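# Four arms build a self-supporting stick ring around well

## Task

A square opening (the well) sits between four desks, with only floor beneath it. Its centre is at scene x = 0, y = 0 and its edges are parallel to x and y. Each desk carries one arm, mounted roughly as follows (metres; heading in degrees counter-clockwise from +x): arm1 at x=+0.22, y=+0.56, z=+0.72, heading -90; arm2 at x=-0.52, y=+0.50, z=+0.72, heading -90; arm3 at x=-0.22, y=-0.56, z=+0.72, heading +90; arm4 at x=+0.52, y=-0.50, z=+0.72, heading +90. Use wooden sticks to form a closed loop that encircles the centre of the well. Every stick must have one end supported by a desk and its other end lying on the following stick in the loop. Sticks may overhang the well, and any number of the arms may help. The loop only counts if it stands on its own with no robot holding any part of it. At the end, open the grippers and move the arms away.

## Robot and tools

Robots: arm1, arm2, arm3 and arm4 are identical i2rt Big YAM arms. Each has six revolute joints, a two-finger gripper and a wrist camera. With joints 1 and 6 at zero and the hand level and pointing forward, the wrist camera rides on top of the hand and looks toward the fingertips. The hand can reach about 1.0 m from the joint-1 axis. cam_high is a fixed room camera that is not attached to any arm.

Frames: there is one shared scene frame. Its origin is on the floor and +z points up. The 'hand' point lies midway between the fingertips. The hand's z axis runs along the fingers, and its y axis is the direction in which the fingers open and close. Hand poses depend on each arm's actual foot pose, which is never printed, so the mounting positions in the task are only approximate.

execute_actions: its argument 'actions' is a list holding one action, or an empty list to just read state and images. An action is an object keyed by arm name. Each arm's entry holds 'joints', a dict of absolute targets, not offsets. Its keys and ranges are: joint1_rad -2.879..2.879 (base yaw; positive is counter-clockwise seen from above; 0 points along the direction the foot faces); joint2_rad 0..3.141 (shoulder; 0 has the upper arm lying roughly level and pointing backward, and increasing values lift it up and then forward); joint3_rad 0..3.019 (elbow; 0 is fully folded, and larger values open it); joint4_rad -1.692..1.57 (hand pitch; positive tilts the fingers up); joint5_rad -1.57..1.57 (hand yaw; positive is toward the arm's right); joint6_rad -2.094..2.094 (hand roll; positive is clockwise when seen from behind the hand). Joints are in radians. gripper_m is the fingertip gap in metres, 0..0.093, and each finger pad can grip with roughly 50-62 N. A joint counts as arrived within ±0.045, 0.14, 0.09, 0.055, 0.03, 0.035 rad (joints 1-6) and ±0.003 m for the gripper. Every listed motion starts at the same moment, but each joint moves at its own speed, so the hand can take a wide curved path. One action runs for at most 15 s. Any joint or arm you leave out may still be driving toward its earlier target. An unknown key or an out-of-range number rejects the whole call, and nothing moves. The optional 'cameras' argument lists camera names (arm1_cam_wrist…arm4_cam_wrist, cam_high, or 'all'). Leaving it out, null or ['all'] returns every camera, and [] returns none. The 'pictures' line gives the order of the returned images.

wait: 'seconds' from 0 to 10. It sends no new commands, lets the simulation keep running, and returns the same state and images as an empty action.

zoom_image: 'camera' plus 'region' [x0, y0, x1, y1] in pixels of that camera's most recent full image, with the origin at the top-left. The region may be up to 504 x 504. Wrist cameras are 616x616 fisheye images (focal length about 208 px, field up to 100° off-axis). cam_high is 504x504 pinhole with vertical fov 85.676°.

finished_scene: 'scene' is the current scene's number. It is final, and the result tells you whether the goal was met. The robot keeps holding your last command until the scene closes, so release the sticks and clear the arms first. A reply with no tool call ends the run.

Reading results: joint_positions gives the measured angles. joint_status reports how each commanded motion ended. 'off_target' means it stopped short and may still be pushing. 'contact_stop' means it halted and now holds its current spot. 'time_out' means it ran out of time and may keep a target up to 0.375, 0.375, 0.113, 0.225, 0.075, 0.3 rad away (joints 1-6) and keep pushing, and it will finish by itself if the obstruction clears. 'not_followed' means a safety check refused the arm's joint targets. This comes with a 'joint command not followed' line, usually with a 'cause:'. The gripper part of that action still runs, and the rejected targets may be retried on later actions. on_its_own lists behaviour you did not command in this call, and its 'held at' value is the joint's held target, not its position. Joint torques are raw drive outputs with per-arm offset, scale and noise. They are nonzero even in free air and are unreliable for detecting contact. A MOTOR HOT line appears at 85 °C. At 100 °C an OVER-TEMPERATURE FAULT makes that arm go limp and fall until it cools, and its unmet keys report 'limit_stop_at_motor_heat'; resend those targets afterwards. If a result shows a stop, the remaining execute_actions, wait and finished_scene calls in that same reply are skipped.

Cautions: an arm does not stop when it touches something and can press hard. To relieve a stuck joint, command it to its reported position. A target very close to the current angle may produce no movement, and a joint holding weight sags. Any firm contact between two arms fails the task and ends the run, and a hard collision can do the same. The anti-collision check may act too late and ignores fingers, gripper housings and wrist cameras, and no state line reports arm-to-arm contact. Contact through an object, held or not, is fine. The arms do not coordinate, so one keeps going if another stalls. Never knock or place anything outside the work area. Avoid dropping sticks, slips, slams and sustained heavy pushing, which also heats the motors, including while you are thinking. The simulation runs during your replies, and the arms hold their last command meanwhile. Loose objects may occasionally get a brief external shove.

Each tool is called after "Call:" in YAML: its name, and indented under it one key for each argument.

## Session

Call:
execute_actions:
  actions: []

Scene clock: 0.00 s.
Joint torques (N m, as the arm reports them, + toward a larger angle): no reading
arm1.joint_positions: joint1_rad=+0.055 joint2_rad=+0.554 joint3_rad=+1.413 joint4_rad=-1.274 joint5_rad=-0.135 joint6_rad=-0.075 gripper_m=+0.094
arm1.joint_status: not commanded
arm1.hand: x=+0.2554 y=+0.3481 z=+1.3668 quat_wxyz=(-0.416, -0.525, -0.654, +0.351) (m; scene frame)
arm2.joint_positions: joint1_rad=-0.291 joint2_rad=+0.586 joint3_rad=+1.450 joint4_rad=-1.336 joint5_rad=-0.238 joint6_rad=+0.375 gripper_m=+0.095
arm2.joint_status: not commanded
arm2.hand: x=-0.5427 y=+0.2918 z=+1.3192 quat_wxyz=(-0.451, -0.735, -0.424, +0.277) (m; scene frame)
arm3.joint_positions: joint1_rad=+0.323 joint2_rad=+0.629 joint3_rad=+1.363 joint4_rad=-1.242 joint5_rad=-0.197 joint6_rad=-0.200 gripper_m=+0.095
arm3.joint_status: not commanded
arm3.hand: x=-0.3314 y=-0.3440 z=+1.3391 quat_wxyz=(-0.270, +0.769, -0.373, -0.442) (m; scene frame)
arm4.joint_positions: joint1_rad=-0.260 joint2_rad=+0.594 joint3_rad=+1.466 joint4_rad=-1.186 joint5_rad=+0.144 joint6_rad=-0.034 gripper_m=+0.094
arm4.joint_status: not commanded
arm4.hand: x=+0.6073 y=-0.2910 z=+1.4071 quat_wxyz=(-0.510, +0.460, -0.665, -0.293) (m; scene frame)
pictures: arm1_cam_wrist, arm2_cam_wrist, arm3_cam_wrist, arm4_cam_wrist, cam_high
Images, in order (width x height): arm1_cam_wrist 616x616, arm2_cam_wrist 616x616, arm3_cam_wrist 616x616, arm4_cam_wrist 616x616, cam_high 504x504.

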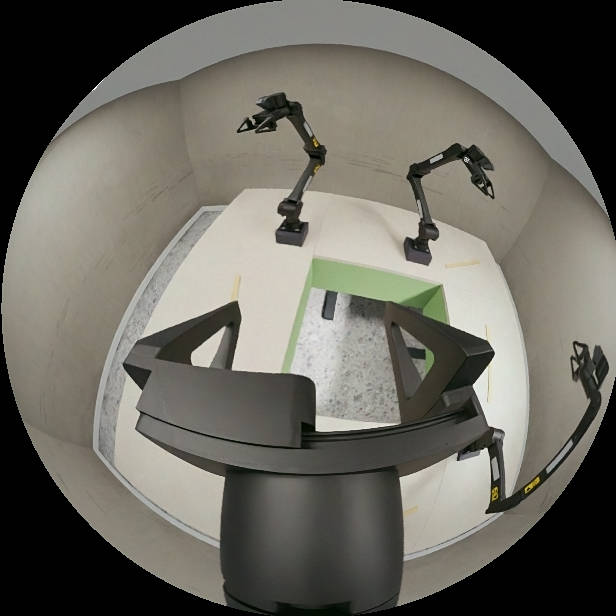

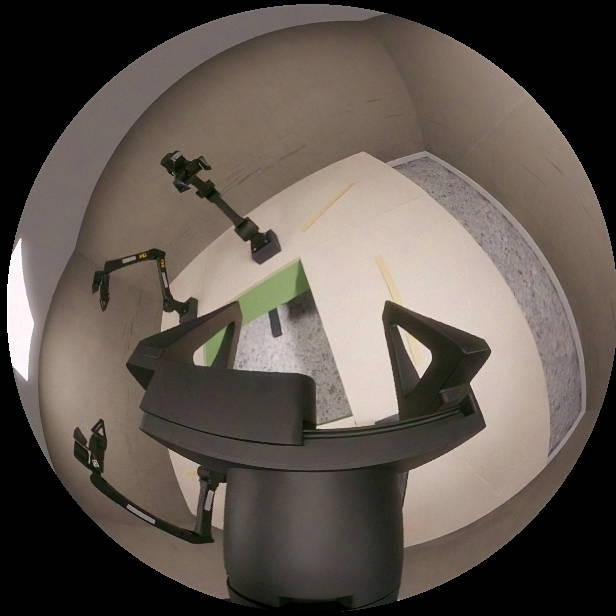

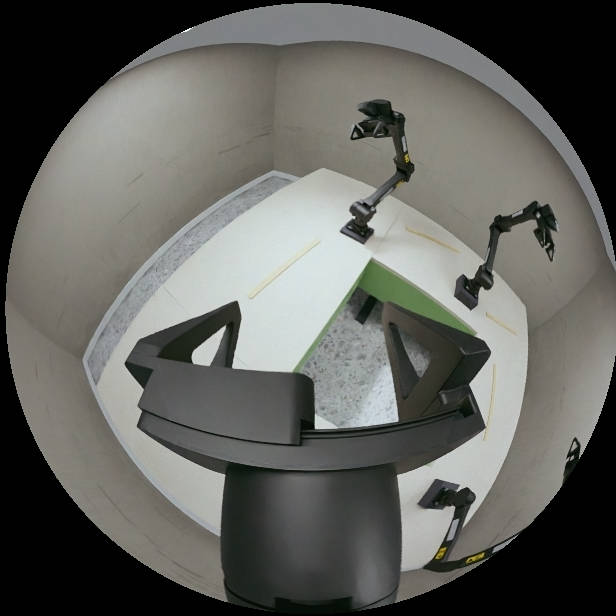

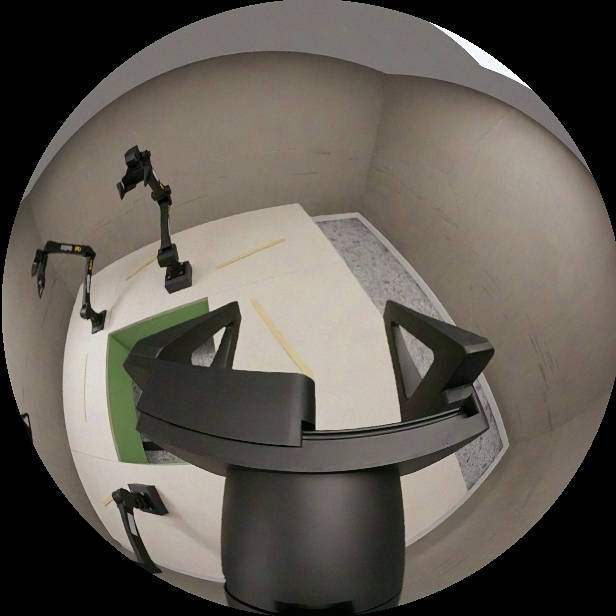

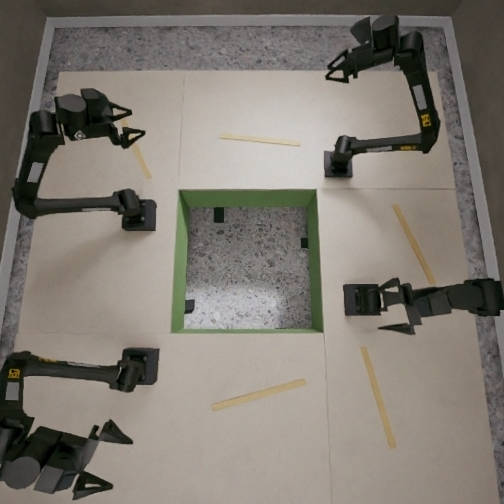

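Get arms into the earlier clear pose away from sticks and zoom.

Call:
zoom_image:
  camera: "cam_high"
  region: [110,90,450,450]

Region (110, 90, 450, 450) of cam_high's 504x504 image, scaled by 1.400, with more detail than that image has.

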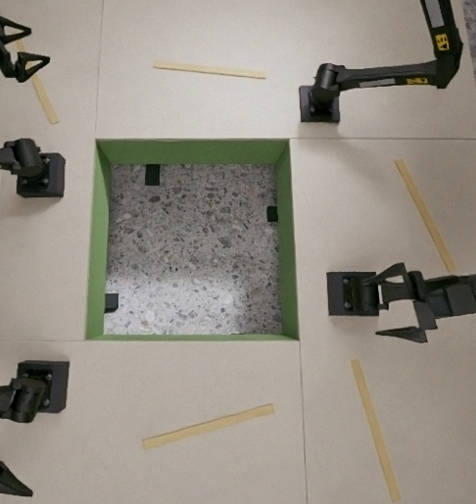

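Call:
execute_actions:
  actions:
    - {"arm1":{"joints":{"joint1_rad":1.641,"joint2_rad":1.58,"joint3_rad":0.914,"joint4_rad":-0.875,"joint5_rad":0,"joint6_rad":-0.161}},"arm2":{"joints":{"joint1_rad":-0.364,"joint2_rad":1.58,"joint3_rad":1.036,"joint4_rad":-0.995,"joint5_rad":0,"joint6_rad":-0.248}},"arm3":{"joints":{"joint1_rad":1.716,"joint2_rad":1.57,"joint3_rad":0.90,"joint4_rad":-0.87,"joint5_rad":0,"joint6_rad":-0.332}},"arm4":{"joints":{"joint1_rad":-0.242,"joint2_rad":1.87,"joint3_rad":1.316,"joint4_rad":-0.985,"joint5_rad":0,"joint6_rad":-0.487}}}

Scene clock: 22.63 s.
Joint torques (N m, as the arm reports them, + toward a larger angle): arm1=[  1.12 -11.05   8.01   1.16  -0.11  -0.05] | arm2=[ -1.38 -11.06  10.28   1.04   0.15  -0.07] | arm3=[ -1.43 -10.81   8.18   0.51   0.1   -0.04] | arm4=[ -1.04 -18.39   9.01   0.48  -0.12  -0.1 ]
arm1.joint_positions: joint1_rad=+1.640 joint2_rad=+1.565 joint3_rad=+0.900 joint4_rad=-0.889 joint5_rad=+0.001 joint6_rad=-0.150 gripper_m=+0.095
arm1.joint_status: all done
arm1.hand: x=+0.6087 y=+0.5841 z=+0.8152 quat_wxyz=(-0.004, +0.106, -0.994, -0.004) (m; scene frame)
arm2.joint_positions: joint1_rad=-0.360 joint2_rad=+1.563 joint3_rad=+1.020 joint4_rad=-1.010 joint5_rad=-0.003 joint6_rad=-0.240 gripper_m=+0.095
arm2.joint_status: all done
arm2.hand: x=-0.6692 y=+0.1096 z=+0.8081 quat_wxyz=(-0.007, -0.750, -0.662, +0.007) (m; scene frame)
arm3.joint_positions: joint1_rad=+1.720 joint2_rad=+1.560 joint3_rad=+0.885 joint4_rad=-0.878 joint5_rad=-0.001 joint6_rad=-0.324 gripper_m=+0.095
arm3.joint_status: all done
arm3.hand: x=-0.5996 y=-0.6272 z=+0.8151 quat_wxyz=(-0.008, +0.969, +0.246, -0.009) (m; scene frame)
arm4.joint_positions: joint1_rad=-0.249 joint2_rad=+1.866 joint3_rad=+1.307 joint4_rad=-0.992 joint5_rad=+0.002 joint6_rad=-0.478 gripper_m=+0.094
arm4.joint_status: all done
arm4.hand: x=+0.6668 y=+0.0047 z=+0.8155 quat_wxyz=(-0.009, +0.773, -0.634, -0.001) (m; scene frame)
pictures: arm1_cam_wrist, arm2_cam_wrist, arm3_cam_wrist, arm4_cam_wrist, cam_high
Images, in order (width x height): arm1_cam_wrist 616x616, arm2_cam_wrist 616x616, arm3_cam_wrist 616x616, arm4_cam_wrist 616x616, cam_high 504x504.

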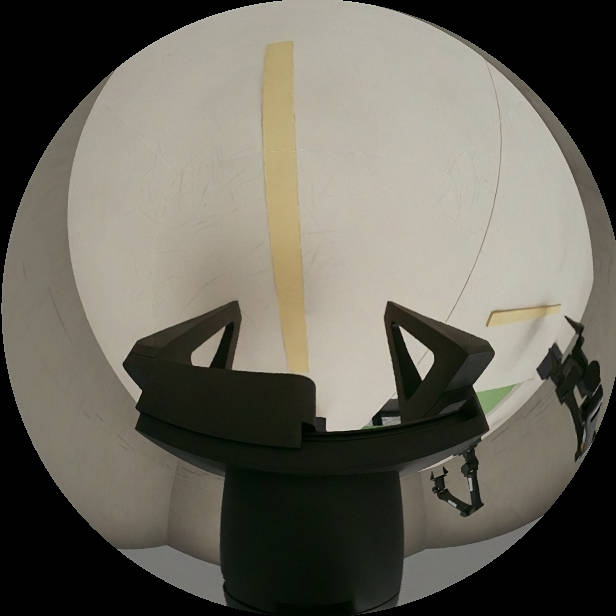

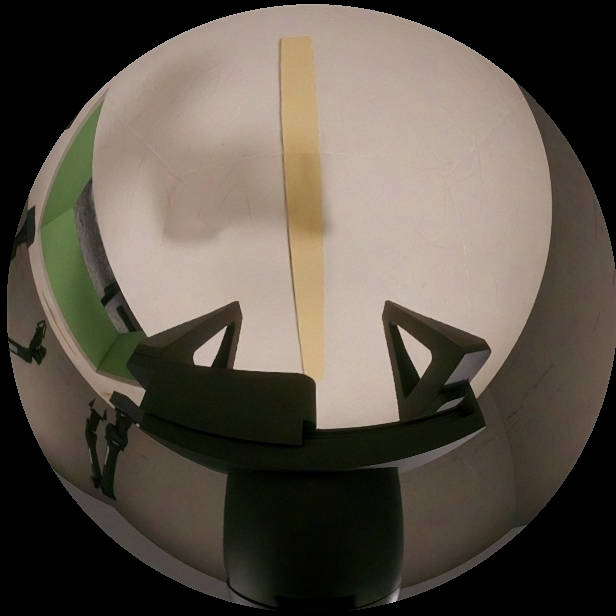

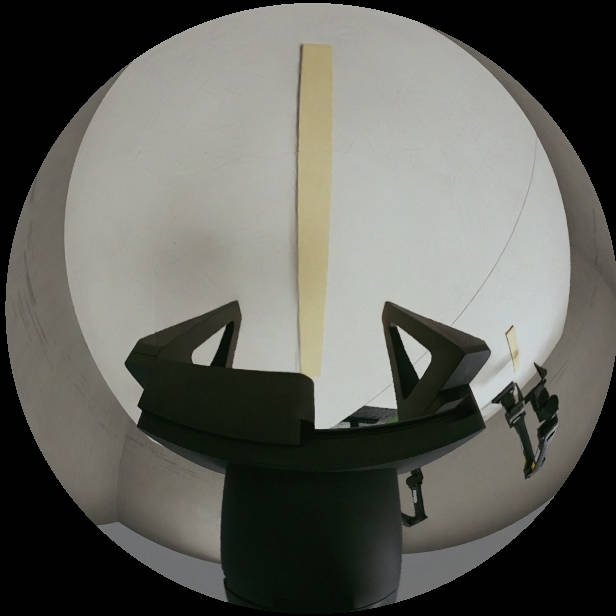

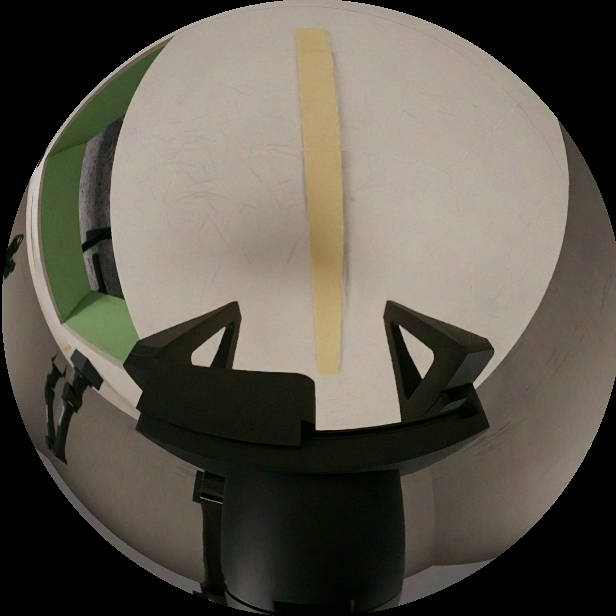

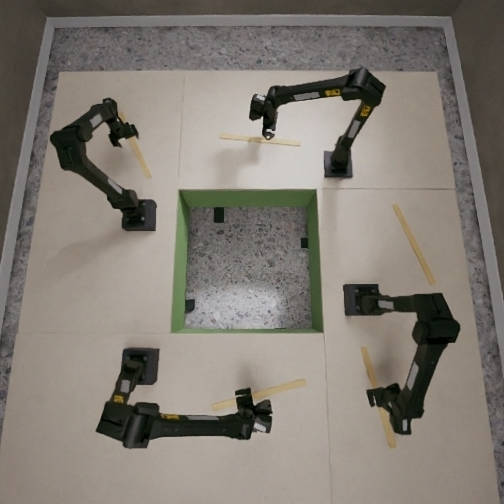

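Call:
execute_actions:
  actions:
    - {"arm1":{"joints":{"joint2_rad":1.745,"joint3_rad":0.807,"joint4_rad":-0.635}},"arm2":{"joints":{"joint2_rad":1.725,"joint3_rad":0.94,"joint4_rad":-0.79}},"arm3":{"joints":{"joint2_rad":1.74,"joint3_rad":0.792,"joint4_rad":-0.625}},"arm4":{"joints":{"joint2_rad":2.005,"joint3_rad":1.224,"joint4_rad":-0.79}}}

Scene clock: 33.40 s.
Joint torques (N m, as the arm reports them, + toward a larger angle): arm1=[  1.17 -12.44   5.9    1.29  -0.16  -0.05] | arm2=[ -1.67 -10.67   7.32   1.32   0.1   -0.01] | arm3=[ -0.55 -11.17   5.61   1.84   0.27   0.1 ] | arm4=[ -1.95 -16.25   6.58   0.6   -0.1   -0.05]
arm1.joint_positions: joint1_rad=+1.644 joint2_rad=+1.737 joint3_rad=+0.799 joint4_rad=-0.654 joint5_rad=+0.002 joint6_rad=-0.151 gripper_m=+0.095
arm1.joint_status: all done
arm1.hand: x=+0.5879 y=+0.5846 z=+0.7263 quat_wxyz=(+0.015, +0.109, -0.994, -0.004) (m; scene frame)
arm2.joint_positions: joint1_rad=-0.355 joint2_rad=+1.694 joint3_rad=+0.946 joint4_rad=-0.810 joint5_rad=-0.001 joint6_rad=-0.243 gripper_m=+0.095
arm2.joint_status: all done
arm2.hand: x=-0.6674 y=+0.1081 z=+0.7341 quat_wxyz=(-0.005, -0.747, -0.665, +0.005) (m; scene frame)
arm3.joint_positions: joint1_rad=+1.714 joint2_rad=+1.729 joint3_rad=+0.791 joint4_rad=-0.662 joint5_rad=-0.006 joint6_rad=-0.340 gripper_m=+0.095
arm3.joint_status: all done
arm3.hand: x=-0.5793 y=-0.6209 z=+0.7296 quat_wxyz=(-0.004, +0.968, +0.251, +0.014) (m; scene frame)
arm4.joint_positions: joint1_rad=-0.236 joint2_rad=+1.973 joint3_rad=+1.232 joint4_rad=-0.801 joint5_rad=+0.001 joint6_rad=-0.482 gripper_m=+0.094
arm4.joint_status: all done
arm4.hand: x=+0.6591 y=+0.0026 z=+0.7398 quat_wxyz=(-0.013, +0.778, -0.628, -0.004) (m; scene frame)
pictures: arm1_cam_wrist, arm2_cam_wrist, arm3_cam_wrist, arm4_cam_wrist, cam_high
Images, in order (width x height): arm1_cam_wrist 616x616, arm2_cam_wrist 616x616, arm3_cam_wrist 616x616, arm4_cam_wrist 616x616, cam_high 504x504.

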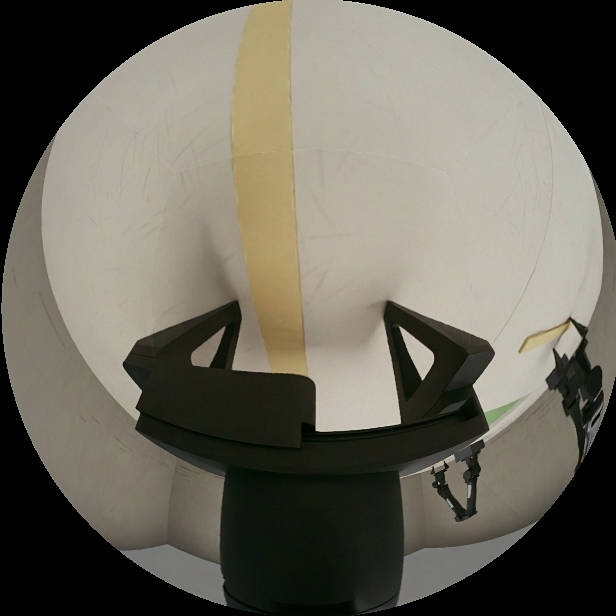

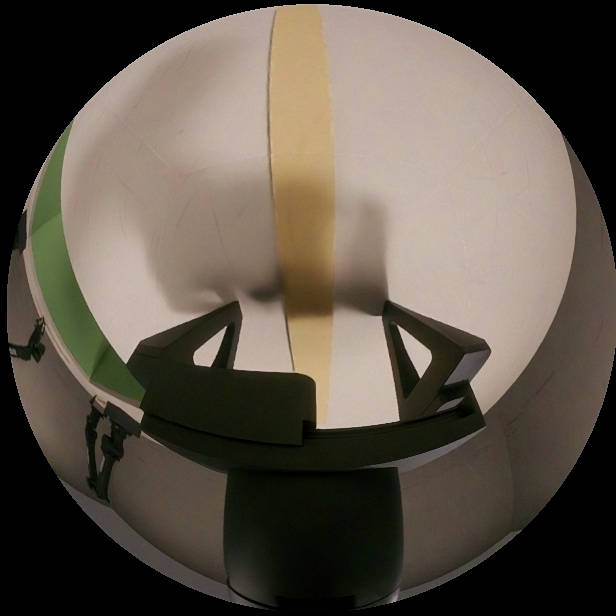

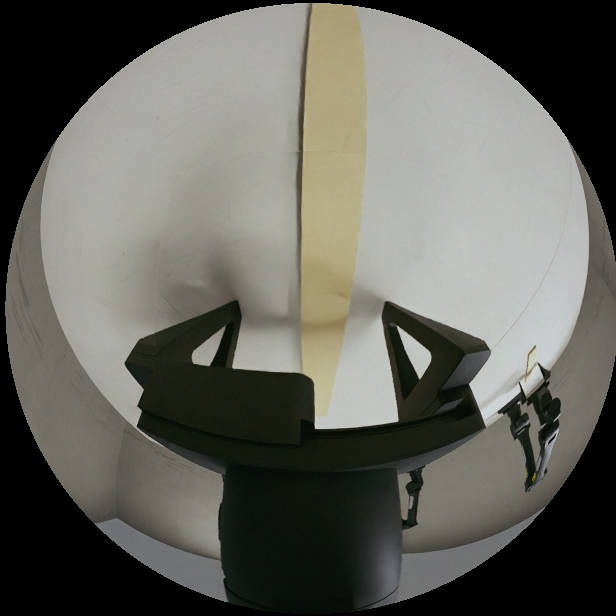

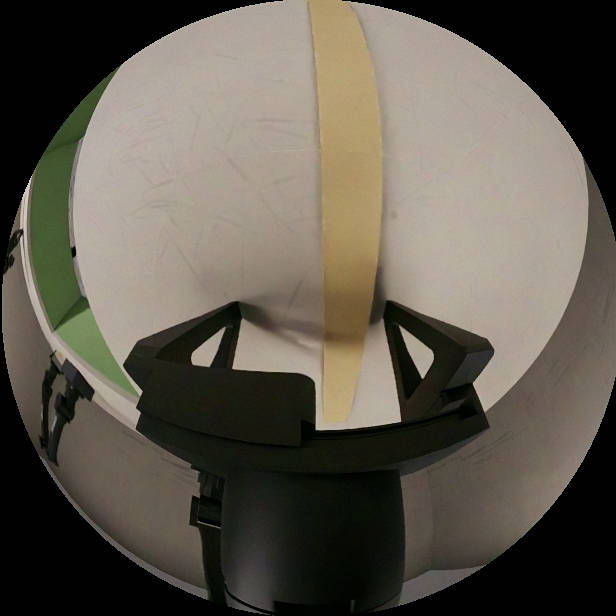

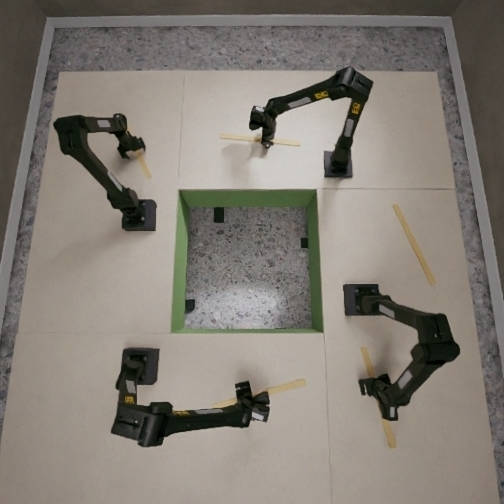

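Call:
execute_actions:
  actions:
    - {"arm4":{"joints":{"joint1_rad":-0.275}},"arm1":{"joints":{"joint1_rad":1.67}}}
  cameras: []

Call:
execute_actions:
  actions:
    - {"arm4":{"joints":{"joint2_rad":2.04}},"arm2":{"joints":{"joint2_rad":1.74}}}
  cameras: ["arm4_cam_wrist","arm1_cam_wrist"]

Scene clock: 41.70 s.
Joint torques (N m, as the arm reports them, + toward a larger angle): arm1=[  2.09 -12.54   5.86   1.29  -0.16  -0.06] | arm2=[ -1.76 -10.97   7.24   1.27   0.08  -0.03] | arm3=[ -0.68 -11.1    5.61   1.81   0.27   0.12] | arm4=[ -2.52 -16.09   6.52   0.56   0.03   0.  ]
arm1.joint_positions: joint1_rad=+1.658 joint2_rad=+1.737 joint3_rad=+0.799 joint4_rad=-0.654 joint5_rad=+0.002 joint6_rad=-0.151 gripper_m=+0.095
arm1.joint_status: all done
arm1.hand: x=+0.5875 y=+0.5898 z=+0.7263 quat_wxyz=(+0.015, +0.116, -0.993, -0.004) (m; scene frame)
arm2.joint_positions: joint1_rad=-0.355 joint2_rad=+1.694 joint3_rad=+0.946 joint4_rad=-0.810 joint5_rad=-0.001 joint6_rad=-0.243 gripper_m=+0.095
arm2.joint_status: not commanded
arm2.hand: x=-0.6674 y=+0.1081 z=+0.7341 quat_wxyz=(-0.005, -0.747, -0.665, +0.005) (m; scene frame)
arm3.joint_positions: joint1_rad=+1.714 joint2_rad=+1.729 joint3_rad=+0.791 joint4_rad=-0.662 joint5_rad=-0.006 joint6_rad=-0.340 gripper_m=+0.095
arm3.joint_status: not commanded
arm3.hand: x=-0.5793 y=-0.6209 z=+0.7296 quat_wxyz=(-0.004, +0.968, +0.251, +0.014) (m; scene frame)
arm4.joint_positions: joint1_rad=-0.261 joint2_rad=+1.973 joint3_rad=+1.232 joint4_rad=-0.799 joint5_rad=-0.003 joint6_rad=-0.488 gripper_m=+0.094
arm4.joint_status: all done
arm4.hand: x=+0.6710 y=-0.0002 z=+0.7398 quat_wxyz=(-0.014, +0.772, -0.635, -0.006) (m; scene frame)
pictures: none
No camera images: the call's "cameras" was empty. Leave "cameras" out to get every camera's image.

Scene clock: 42.20 s.
Joint torques (N m, as the arm reports them, + toward a larger angle): arm1=[  2.23 -12.43   5.88   1.28  -0.16  -0.05] | arm2=[-1.89 -9.43  7.3   1.28  0.11 -0.01] | arm3=[ -0.72 -11.26   5.51   1.8    0.28   0.12] | arm4=[ -2.65 -13.32   6.56   0.56   0.01   0.01]
arm1.joint_positions: joint1_rad=+1.658 joint2_rad=+1.737 joint3_rad=+0.799 joint4_rad=-0.654 joint5_rad=+0.002 joint6_rad=-0.151 gripper_m=+0.095
arm1.joint_status: not commanded
arm1.hand: x=+0.5875 y=+0.5898 z=+0.7263 quat_wxyz=(+0.015, +0.116, -0.993, -0.004) (m; scene frame)
arm2.joint_positions: joint1_rad=-0.355 joint2_rad=+1.694 joint3_rad=+0.946 joint4_rad=-0.810 joint5_rad=-0.002 joint6_rad=-0.244 gripper_m=+0.095
arm2.joint_status: all done
arm2.hand: x=-0.6673 y=+0.1082 z=+0.7338 quat_wxyz=(-0.005, -0.747, -0.665, +0.005) (m; scene frame)
arm3.joint_positions: joint1_rad=+1.714 joint2_rad=+1.729 joint3_rad=+0.791 joint4_rad=-0.662 joint5_rad=-0.006 joint6_rad=-0.340 gripper_m=+0.095
arm3.joint_status: not commanded
arm3.hand: x=-0.5793 y=-0.6209 z=+0.7296 quat_wxyz=(-0.004, +0.968, +0.251, +0.014) (m; scene frame)
arm4.joint_positions: joint1_rad=-0.261 joint2_rad=+1.974 joint3_rad=+1.232 joint4_rad=-0.799 joint5_rad=-0.003 joint6_rad=-0.488 gripper_m=+0.094
arm4.joint_status: all done
arm4.hand: x=+0.6711 y=-0.0004 z=+0.7392 quat_wxyz=(-0.013, +0.772, -0.635, -0.006) (m; scene frame)
pictures: arm1_cam_wrist, arm4_cam_wrist
Images, in order (width x height): arm1_cam_wrist 616x616, arm4_cam_wrist 616x616.

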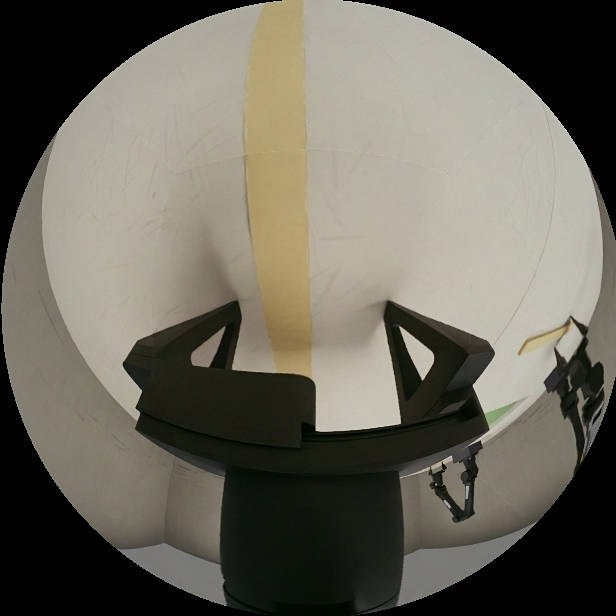

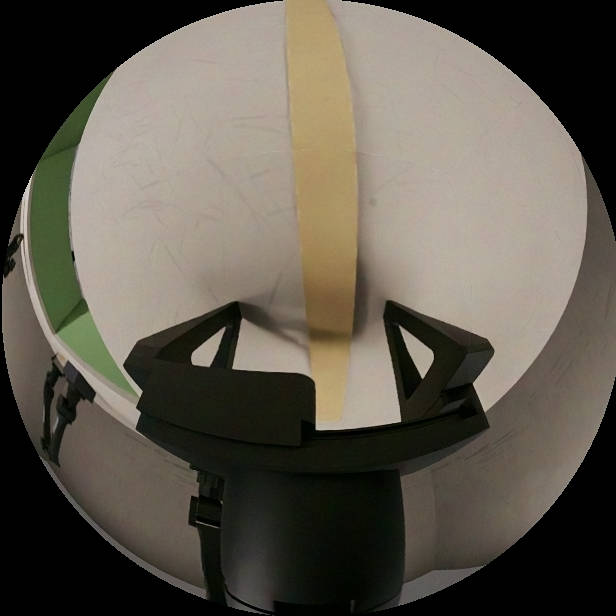

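On the desk. Ease and close.

Call:
execute_actions:
  actions:
    - {"arm1":{"joints":{"gripper_m":0.02}},"arm2":{"joints":{"joint2_rad":1.715,"gripper_m":0.02}},"arm3":{"joints":{"gripper_m":0.02}},"arm4":{"joints":{"joint2_rad":2.0,"gripper_m":0.02}}}

Scene clock: 45.80 s.
Joint torques (N m, as the arm reports them, + toward a larger angle): arm1=[  2.15 -12.49   5.9    1.27  -0.08  -0.05] | arm2=[ -1.87 -11.75   7.2    1.1    0.13   0.  ] | arm3=[ -0.83 -11.5    5.56   0.64   0.14   0.13] | arm4=[ -1.44 -16.89   6.55   0.34  -0.23   0.02]
arm1.joint_positions: joint1_rad=+1.658 joint2_rad=+1.737 joint3_rad=+0.799 joint4_rad=-0.654 joint5_rad=+0.000 joint6_rad=-0.151 gripper_m=+0.027
arm1.joint_status: gripper_m off_target (ended at +0.027, target +0.020)
arm1.hand: x=+0.5875 y=+0.5901 z=+0.7263 quat_wxyz=(+0.015, +0.116, -0.993, -0.005) (m; scene frame)
arm2.joint_positions: joint1_rad=-0.355 joint2_rad=+1.694 joint3_rad=+0.946 joint4_rad=-0.807 joint5_rad=-0.002 joint6_rad=-0.245 gripper_m=+0.027
arm2.joint_status: gripper_m off_target (ended at +0.027, target +0.020); the others done
arm2.hand: x=-0.6677 y=+0.1074 z=+0.7339 quat_wxyz=(-0.006, -0.746, -0.665, +0.006) (m; scene frame)
arm3.joint_positions: joint1_rad=+1.715 joint2_rad=+1.729 joint3_rad=+0.791 joint4_rad=-0.637 joint5_rad=-0.002 joint6_rad=-0.340 gripper_m=+0.027
arm3.joint_status: gripper_m off_target (ended at +0.027, target +0.020)
arm3.hand: x=-0.5856 y=-0.6216 z=+0.7295 quat_wxyz=(-0.007, +0.968, +0.251, +0.002) (m; scene frame)
arm4.joint_positions: joint1_rad=-0.274 joint2_rad=+1.975 joint3_rad=+1.232 joint4_rad=-0.794 joint5_rad=+0.005 joint6_rad=-0.488 gripper_m=+0.027
arm4.joint_status: gripper_m off_target (ended at +0.027, target +0.020); the others done
arm4.hand: x=+0.6791 y=-0.0018 z=+0.7389 quat_wxyz=(-0.017, +0.768, -0.640, -0.003) (m; scene frame)
pictures: arm1_cam_wrist, arm2_cam_wrist, arm3_cam_wrist, arm4_cam_wrist, cam_high
Images, in order (width x height): arm1_cam_wrist 616x616, arm2_cam_wrist 616x616, arm3_cam_wrist 616x616, arm4_cam_wrist 616x616, cam_high 504x504.

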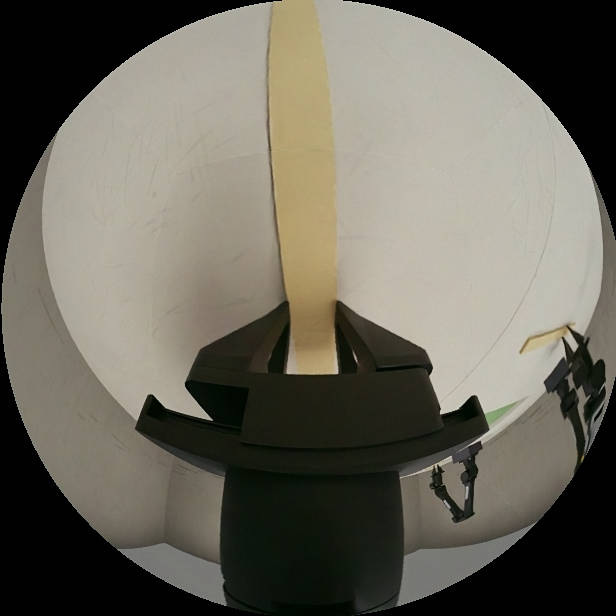

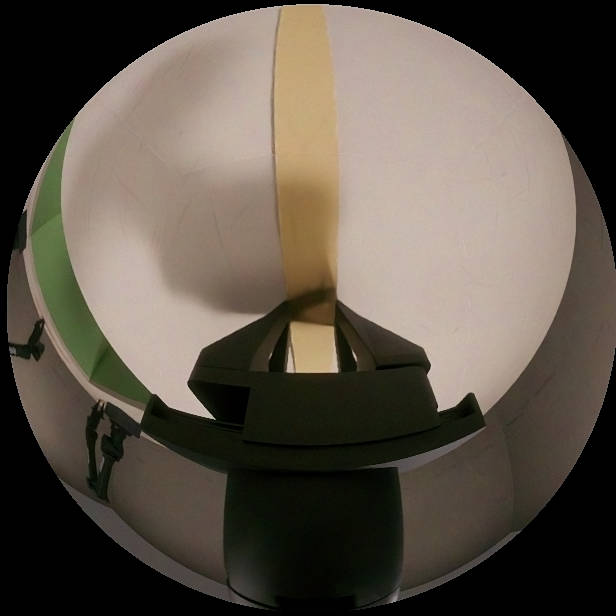

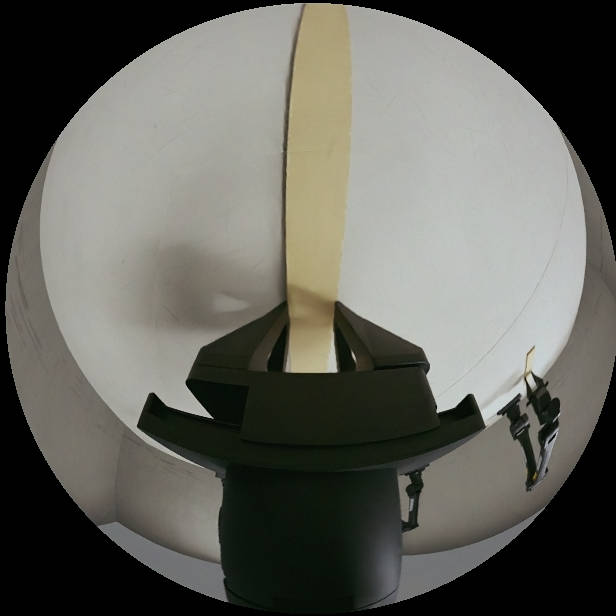

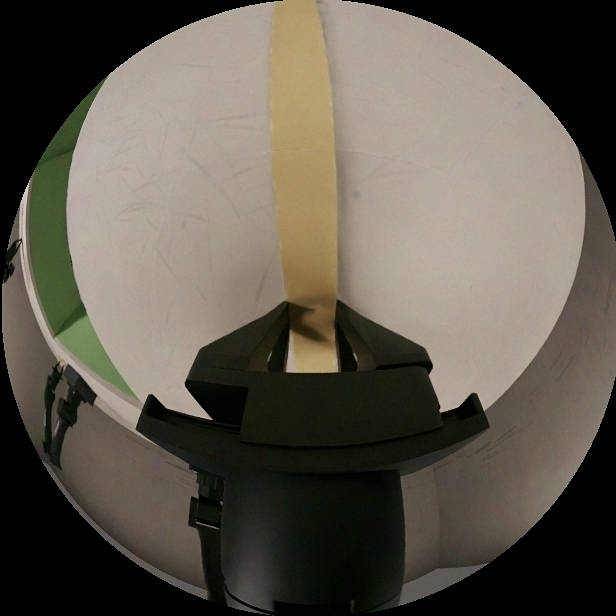

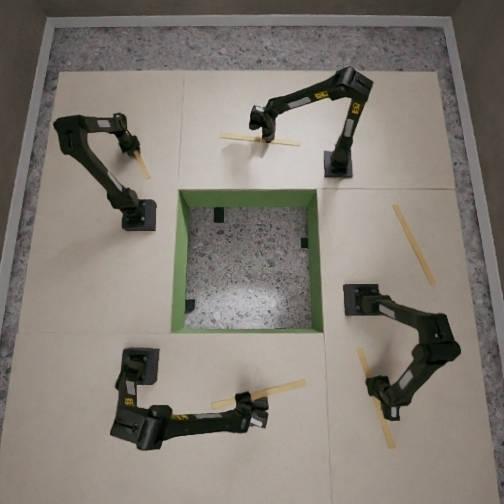

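Call:
execute_actions:
  actions: []

Scene clock: 62.00 s.
Joint torques (N m, as the arm reports them, + toward a larger angle): arm1=[  2.17 -12.4    5.86   1.31  -0.08  -0.04] | arm2=[ -1.65 -11.74   7.21   1.07   0.12  -0.01] | arm3=[ -0.64 -11.41   5.55   0.67   0.14   0.12] | arm4=[ -1.61 -16.95   6.64   0.43  -0.22   0.04]
arm1.joint_positions: joint1_rad=+1.658 joint2_rad=+1.737 joint3_rad=+0.799 joint4_rad=-0.654 joint5_rad=+0.000 joint6_rad=-0.151 gripper_m=+0.027
arm1.joint_status: gripper_m off_target (ended at +0.027, target +0.020)
arm1.hand: x=+0.5875 y=+0.5901 z=+0.7263 quat_wxyz=(+0.015, +0.116, -0.993, -0.005) (m; scene frame)
arm2.joint_positions: joint1_rad=-0.355 joint2_rad=+1.694 joint3_rad=+0.946 joint4_rad=-0.807 joint5_rad=-0.002 joint6_rad=-0.245 gripper_m=+0.027
arm2.joint_status: gripper_m off_target (ended at +0.027, target +0.020); the others done
arm2.hand: x=-0.6677 y=+0.1074 z=+0.7339 quat_wxyz=(-0.006, -0.746, -0.665, +0.006) (m; scene frame)
arm3.joint_positions: joint1_rad=+1.715 joint2_rad=+1.729 joint3_rad=+0.791 joint4_rad=-0.637 joint5_rad=-0.002 joint6_rad=-0.340 gripper_m=+0.027
arm3.joint_status: gripper_m off_target (ended at +0.027, target +0.020)
arm3.hand: x=-0.5856 y=-0.6216 z=+0.7295 quat_wxyz=(-0.007, +0.968, +0.251, +0.002) (m; scene frame)
arm4.joint_positions: joint1_rad=-0.274 joint2_rad=+1.975 joint3_rad=+1.232 joint4_rad=-0.794 joint5_rad=+0.005 joint6_rad=-0.488 gripper_m=+0.027
arm4.joint_status: gripper_m off_target (ended at +0.027, target +0.020); the others done
arm4.hand: x=+0.6791 y=-0.0018 z=+0.7389 quat_wxyz=(-0.017, +0.768, -0.640, -0.003) (m; scene frame)
pictures: arm1_cam_wrist, arm2_cam_wrist, arm3_cam_wrist, arm4_cam_wrist, cam_high
Images, in order (width x height): arm1_cam_wrist 616x616, arm2_cam_wrist 616x616, arm3_cam_wrist 616x616, arm4_cam_wrist 616x616, cam_high 504x504.

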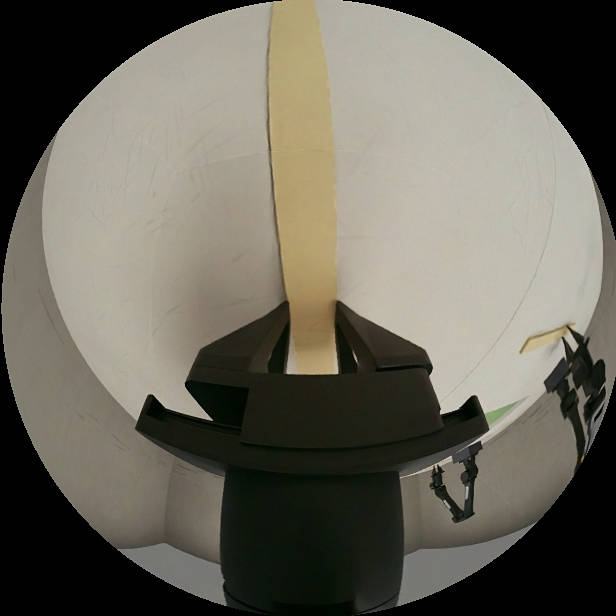

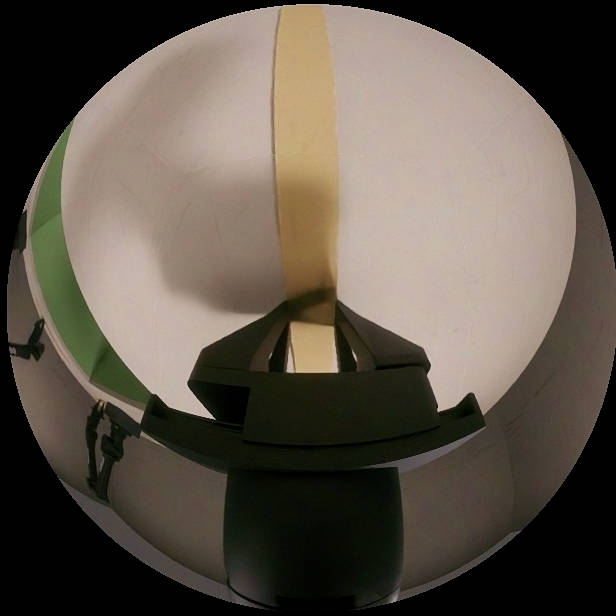

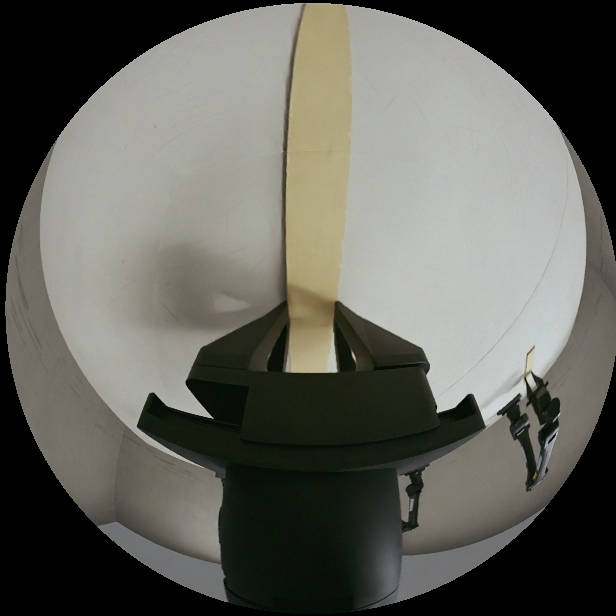

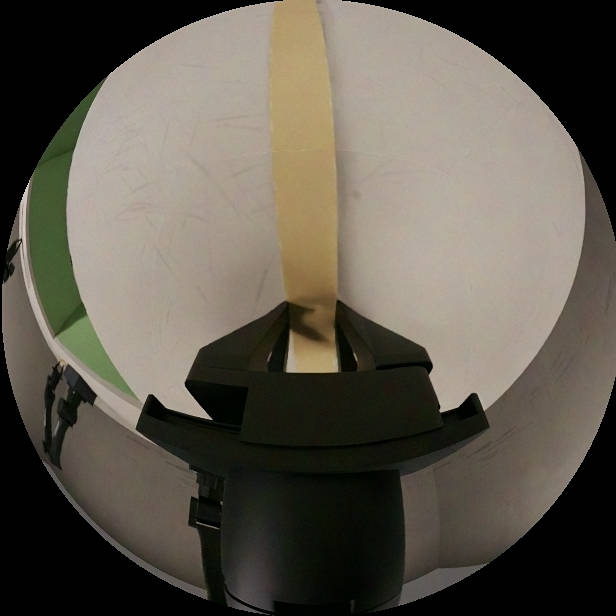

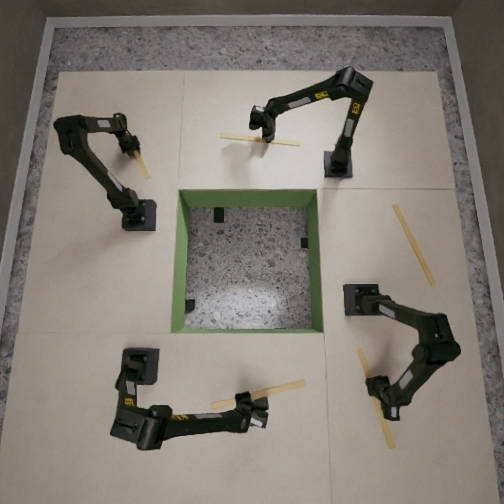

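Call:
execute_actions:
  actions:
    - {"arm1":{"joints":{"joint2_rad":1.41,"joint3_rad":0.76,"joint4_rad":-0.9}},"arm3":{"joints":{"joint2_rad":1.41,"joint3_rad":0.76,"joint4_rad":-0.9}},"arm2":{"joints":{"joint2_rad":1.4,"joint3_rad":0.92,"joint4_rad":-1.08}},"arm4":{"joints":{"joint2_rad":1.65,"joint3_rad":1.2,"joint4_rad":-1.1}}}
  cameras: []

Call:
execute_actions:
  actions:
    - {"arm1":{"joints":{"joint2_rad":1.242,"joint3_rad":0.858,"joint4_rad":-1.157}},"arm3":{"joints":{"joint2_rad":1.242,"joint3_rad":0.858,"joint4_rad":-1.157}},"arm2":{"joints":{"joint1_rad":-0.85}},"arm4":{"joints":{"joint1_rad":-0.85}}}
  cameras: ["cam_high"]

Scene clock: 76.37 s.
Joint torques (N m, as the arm reports them, + toward a larger angle): arm1=[ 2.2  -8.59  7.9  -0.06 -0.1  -0.05] | arm2=[-1.77 -8.43  9.98 -0.01  0.14 -0.02] | arm3=[-0.77 -8.05  8.14 -0.18  0.11  0.12] | arm4=[ -1.5  -14.18   9.86  -0.18  -0.09   0.01]
arm1.joint_positions: joint1_rad=+1.658 joint2_rad=+1.401 joint3_rad=+0.748 joint4_rad=-0.884 joint5_rad=+0.000 joint6_rad=-0.151 gripper_m=+0.027
arm1.joint_status: all done
arm1.hand: x=+0.5528 y=+0.5864 z=+0.8251 quat_wxyz=(-0.013, +0.116, -0.993, -0.004) (m; scene frame)
arm2.joint_positions: joint1_rad=-0.356 joint2_rad=+1.382 joint3_rad=+0.911 joint4_rad=-1.066 joint5_rad=-0.002 joint6_rad=-0.245 gripper_m=+0.027
arm2.joint_status: all done
arm2.hand: x=-0.6493 y=+0.1574 z=+0.8380 quat_wxyz=(-0.010, -0.747, -0.665, +0.015) (m; scene frame)
arm3.joint_positions: joint1_rad=+1.715 joint2_rad=+1.401 joint3_rad=+0.750 joint4_rad=-0.892 joint5_rad=-0.002 joint6_rad=-0.340 gripper_m=+0.027
arm3.joint_status: all done
arm3.hand: x=-0.5478 y=-0.6166 z=+0.8278 quat_wxyz=(-0.009, +0.968, +0.251, -0.015) (m; scene frame)
arm4.joint_positions: joint1_rad=-0.274 joint2_rad=+1.636 joint3_rad=+1.188 joint4_rad=-1.089 joint5_rad=+0.001 joint6_rad=-0.488 gripper_m=+0.027
arm4.joint_status: all done
arm4.hand: x=+0.6612 y=-0.0547 z=+0.8838 quat_wxyz=(-0.016, +0.768, -0.640, -0.005) (m; scene frame)
pictures: none
No camera images: the call's "cameras" was empty. Leave "cameras" out to get every camera's image.

Scene clock: 77.77 s.
Joint torques (N m, as the arm reports them, + toward a larger angle): arm1=[ 2.18 -6.95 10.33 -0.15 -0.09 -0.04] | arm2=[-0.4  -8.64 10.02  0.    0.02 -0.01] | arm3=[-0.69 -6.4  10.65 -0.15  0.1   0.12] | arm4=[ -1.41 -14.14   9.97  -0.2   -0.15   0.02]
arm1.joint_positions: joint1_rad=+1.658 joint2_rad=+1.231 joint3_rad=+0.829 joint4_rad=-1.140 joint5_rad=+0.000 joint6_rad=-0.151 gripper_m=+0.027
arm1.joint_status: all done
arm1.hand: x=+0.5355 y=+0.5843 z=+0.9030 quat_wxyz=(-0.011, +0.116, -0.993, -0.004) (m; scene frame)
arm2.joint_positions: joint1_rad=-0.856 joint2_rad=+1.382 joint3_rad=+0.911 joint4_rad=-1.066 joint5_rad=+0.000 joint6_rad=-0.245 gripper_m=+0.027
arm2.joint_status: all done
arm2.hand: x=-0.7981 y=+0.2616 z=+0.8376 quat_wxyz=(-0.005, -0.888, -0.460, +0.016) (m; scene frame)
arm3.joint_positions: joint1_rad=+1.715 joint2_rad=+1.234 joint3_rad=+0.827 joint4_rad=-1.148 joint5_rad=-0.002 joint6_rad=-0.340 gripper_m=+0.027
arm3.joint_status: all done
arm3.hand: x=-0.5273 y=-0.6144 z=+0.9028 quat_wxyz=(-0.008, +0.968, +0.251, -0.008) (m; scene frame)
arm4.joint_positions: joint1_rad=-0.855 joint2_rad=+1.636 joint3_rad=+1.188 joint4_rad=-1.089 joint5_rad=+0.002 joint6_rad=-0.488 gripper_m=+0.027
arm4.joint_status: all done
arm4.hand: x=+0.8824 y=-0.2054 z=+0.8846 quat_wxyz=(-0.017, +0.553, -0.833, +0.001) (m; scene frame)
pictures: cam_high
Images, in order (width x height): cam_high 504x504.

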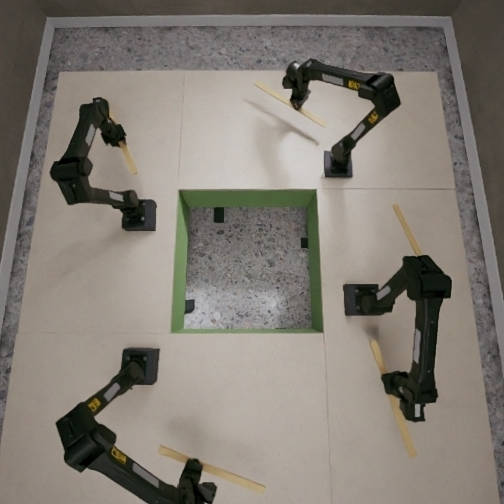

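Call:
execute_actions:
  actions:
    - {"arm1":{"joints":{"joint1_rad":-0.634,"joint6_rad":-0.634}},"arm3":{"joints":{"joint1_rad":-0.634,"joint6_rad":-0.634}}}
  cameras: ["cam_high"]

Scene clock: 83.77 s.
Joint torques (N m, as the arm reports them, + toward a larger angle): arm1=[ 0.78 -6.94 10.35 -0.13 -0.12 -0.07] | arm2=[-0.71 -8.64 10.09  0.01  0.04 -0.02] | arm3=[-0.41 -6.46 10.61 -0.24 -0.07 -0.09] | arm4=[ -0.73 -14.39   9.79  -0.21  -0.14   0.02]
arm1.joint_positions: joint1_rad=-0.629 joint2_rad=+1.231 joint3_rad=+0.829 joint4_rad=-1.140 joint5_rad=+0.001 joint6_rad=-0.621 gripper_m=+0.027
arm1.joint_status: all done
arm1.hand: x=+0.0289 y=+0.3030 z=+0.9055 quat_wxyz=(+0.004, -0.712, -0.702, +0.015) (m; scene frame)
arm2.joint_positions: joint1_rad=-0.856 joint2_rad=+1.382 joint3_rad=+0.911 joint4_rad=-1.066 joint5_rad=+0.000 joint6_rad=-0.245 gripper_m=+0.027
arm2.joint_status: not commanded
arm2.hand: x=-0.7981 y=+0.2616 z=+0.8376 quat_wxyz=(-0.005, -0.888, -0.460, +0.016) (m; scene frame)
arm3.joint_positions: joint1_rad=-0.635 joint2_rad=+1.237 joint3_rad=+0.827 joint4_rad=-1.148 joint5_rad=+0.002 joint6_rad=-0.624 gripper_m=+0.027
arm3.joint_status: all done
arm3.hand: x=-0.0353 y=-0.3039 z=+0.9045 quat_wxyz=(-0.010, +0.712, -0.702, -0.007) (m; scene frame)
arm4.joint_positions: joint1_rad=-0.855 joint2_rad=+1.636 joint3_rad=+1.188 joint4_rad=-1.089 joint5_rad=+0.002 joint6_rad=-0.488 gripper_m=+0.027
arm4.joint_status: not commanded
arm4.hand: x=+0.8824 y=-0.2054 z=+0.8846 quat_wxyz=(-0.017, +0.553, -0.833, +0.001) (m; scene frame)
pictures: cam_high
Images, in order (width x height): cam_high 504x504.

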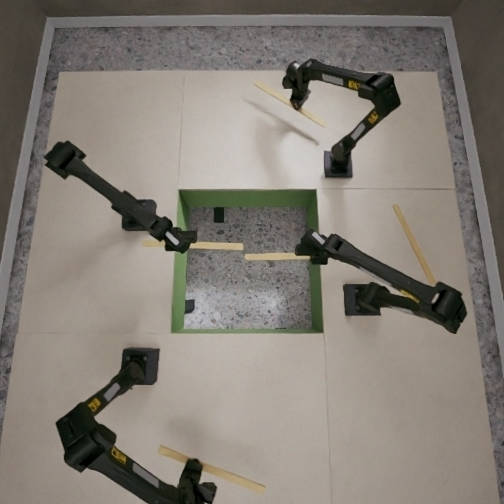

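Call:
execute_actions:
  actions:
    - {"arm2":{"joints":{"joint1_rad":-0.3,"joint2_rad":1.777,"joint3_rad":1.278,"joint4_rad":-0.967,"joint5_rad":-0.164,"joint6_rad":-1.195}},"arm4":{"joints":{"joint1_rad":-0.3,"joint2_rad":1.84,"joint3_rad":1.248,"joint4_rad":-0.874,"joint5_rad":-0.164,"joint6_rad":-1.18}}}
  cameras: ["cam_high"]

Scene clock: 94.07 s.
Joint torques (N m, as the arm reports them, + toward a larger angle): arm1=[ 0.74 -6.88 10.33 -0.15 -0.11 -0.07] | arm2=[ -1.18 -15.47  11.72   0.76  -0.1   -0.07] | arm3=[-0.5  -6.64 10.66 -0.19 -0.08 -0.06] | arm4=[ -1.84 -19.28  10.14   0.63  -0.19  -0.07]
arm1.joint_positions: joint1_rad=-0.629 joint2_rad=+1.231 joint3_rad=+0.829 joint4_rad=-1.140 joint5_rad=+0.001 joint6_rad=-0.621 gripper_m=+0.027
arm1.joint_status: not commanded
arm1.hand: x=+0.0289 y=+0.3030 z=+0.9055 quat_wxyz=(+0.004, -0.712, -0.702, +0.015) (m; scene frame)
arm2.joint_positions: joint1_rad=-0.301 joint2_rad=+1.763 joint3_rad=+1.247 joint4_rad=-0.971 joint5_rad=-0.165 joint6_rad=-1.187 gripper_m=+0.027
arm2.joint_status: all done
arm2.hand: x=-0.6477 y=+0.0022 z=+0.8001 quat_wxyz=(-0.085, -0.333, -0.938, +0.039) (m; scene frame)
arm3.joint_positions: joint1_rad=-0.635 joint2_rad=+1.237 joint3_rad=+0.827 joint4_rad=-1.148 joint5_rad=+0.002 joint6_rad=-0.625 gripper_m=+0.027
arm3.joint_status: not commanded
arm3.hand: x=-0.0353 y=-0.3039 z=+0.9045 quat_wxyz=(-0.010, +0.712, -0.702, -0.007) (m; scene frame)
arm4.joint_positions: joint1_rad=-0.300 joint2_rad=+1.852 joint3_rad=+1.222 joint4_rad=-0.885 joint5_rad=-0.165 joint6_rad=-1.170 gripper_m=+0.027
arm4.joint_status: all done
arm4.hand: x=+0.6617 y=-0.0049 z=+0.7980 quat_wxyz=(-0.024, +0.931, -0.355, -0.082) (m; scene frame)
pictures: cam_high
Images, in order (width x height): cam_high 504x504.

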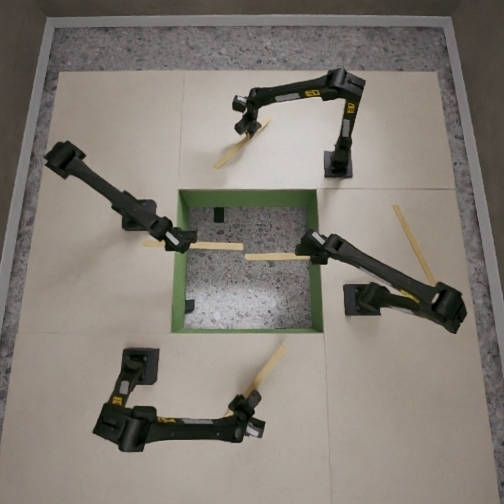

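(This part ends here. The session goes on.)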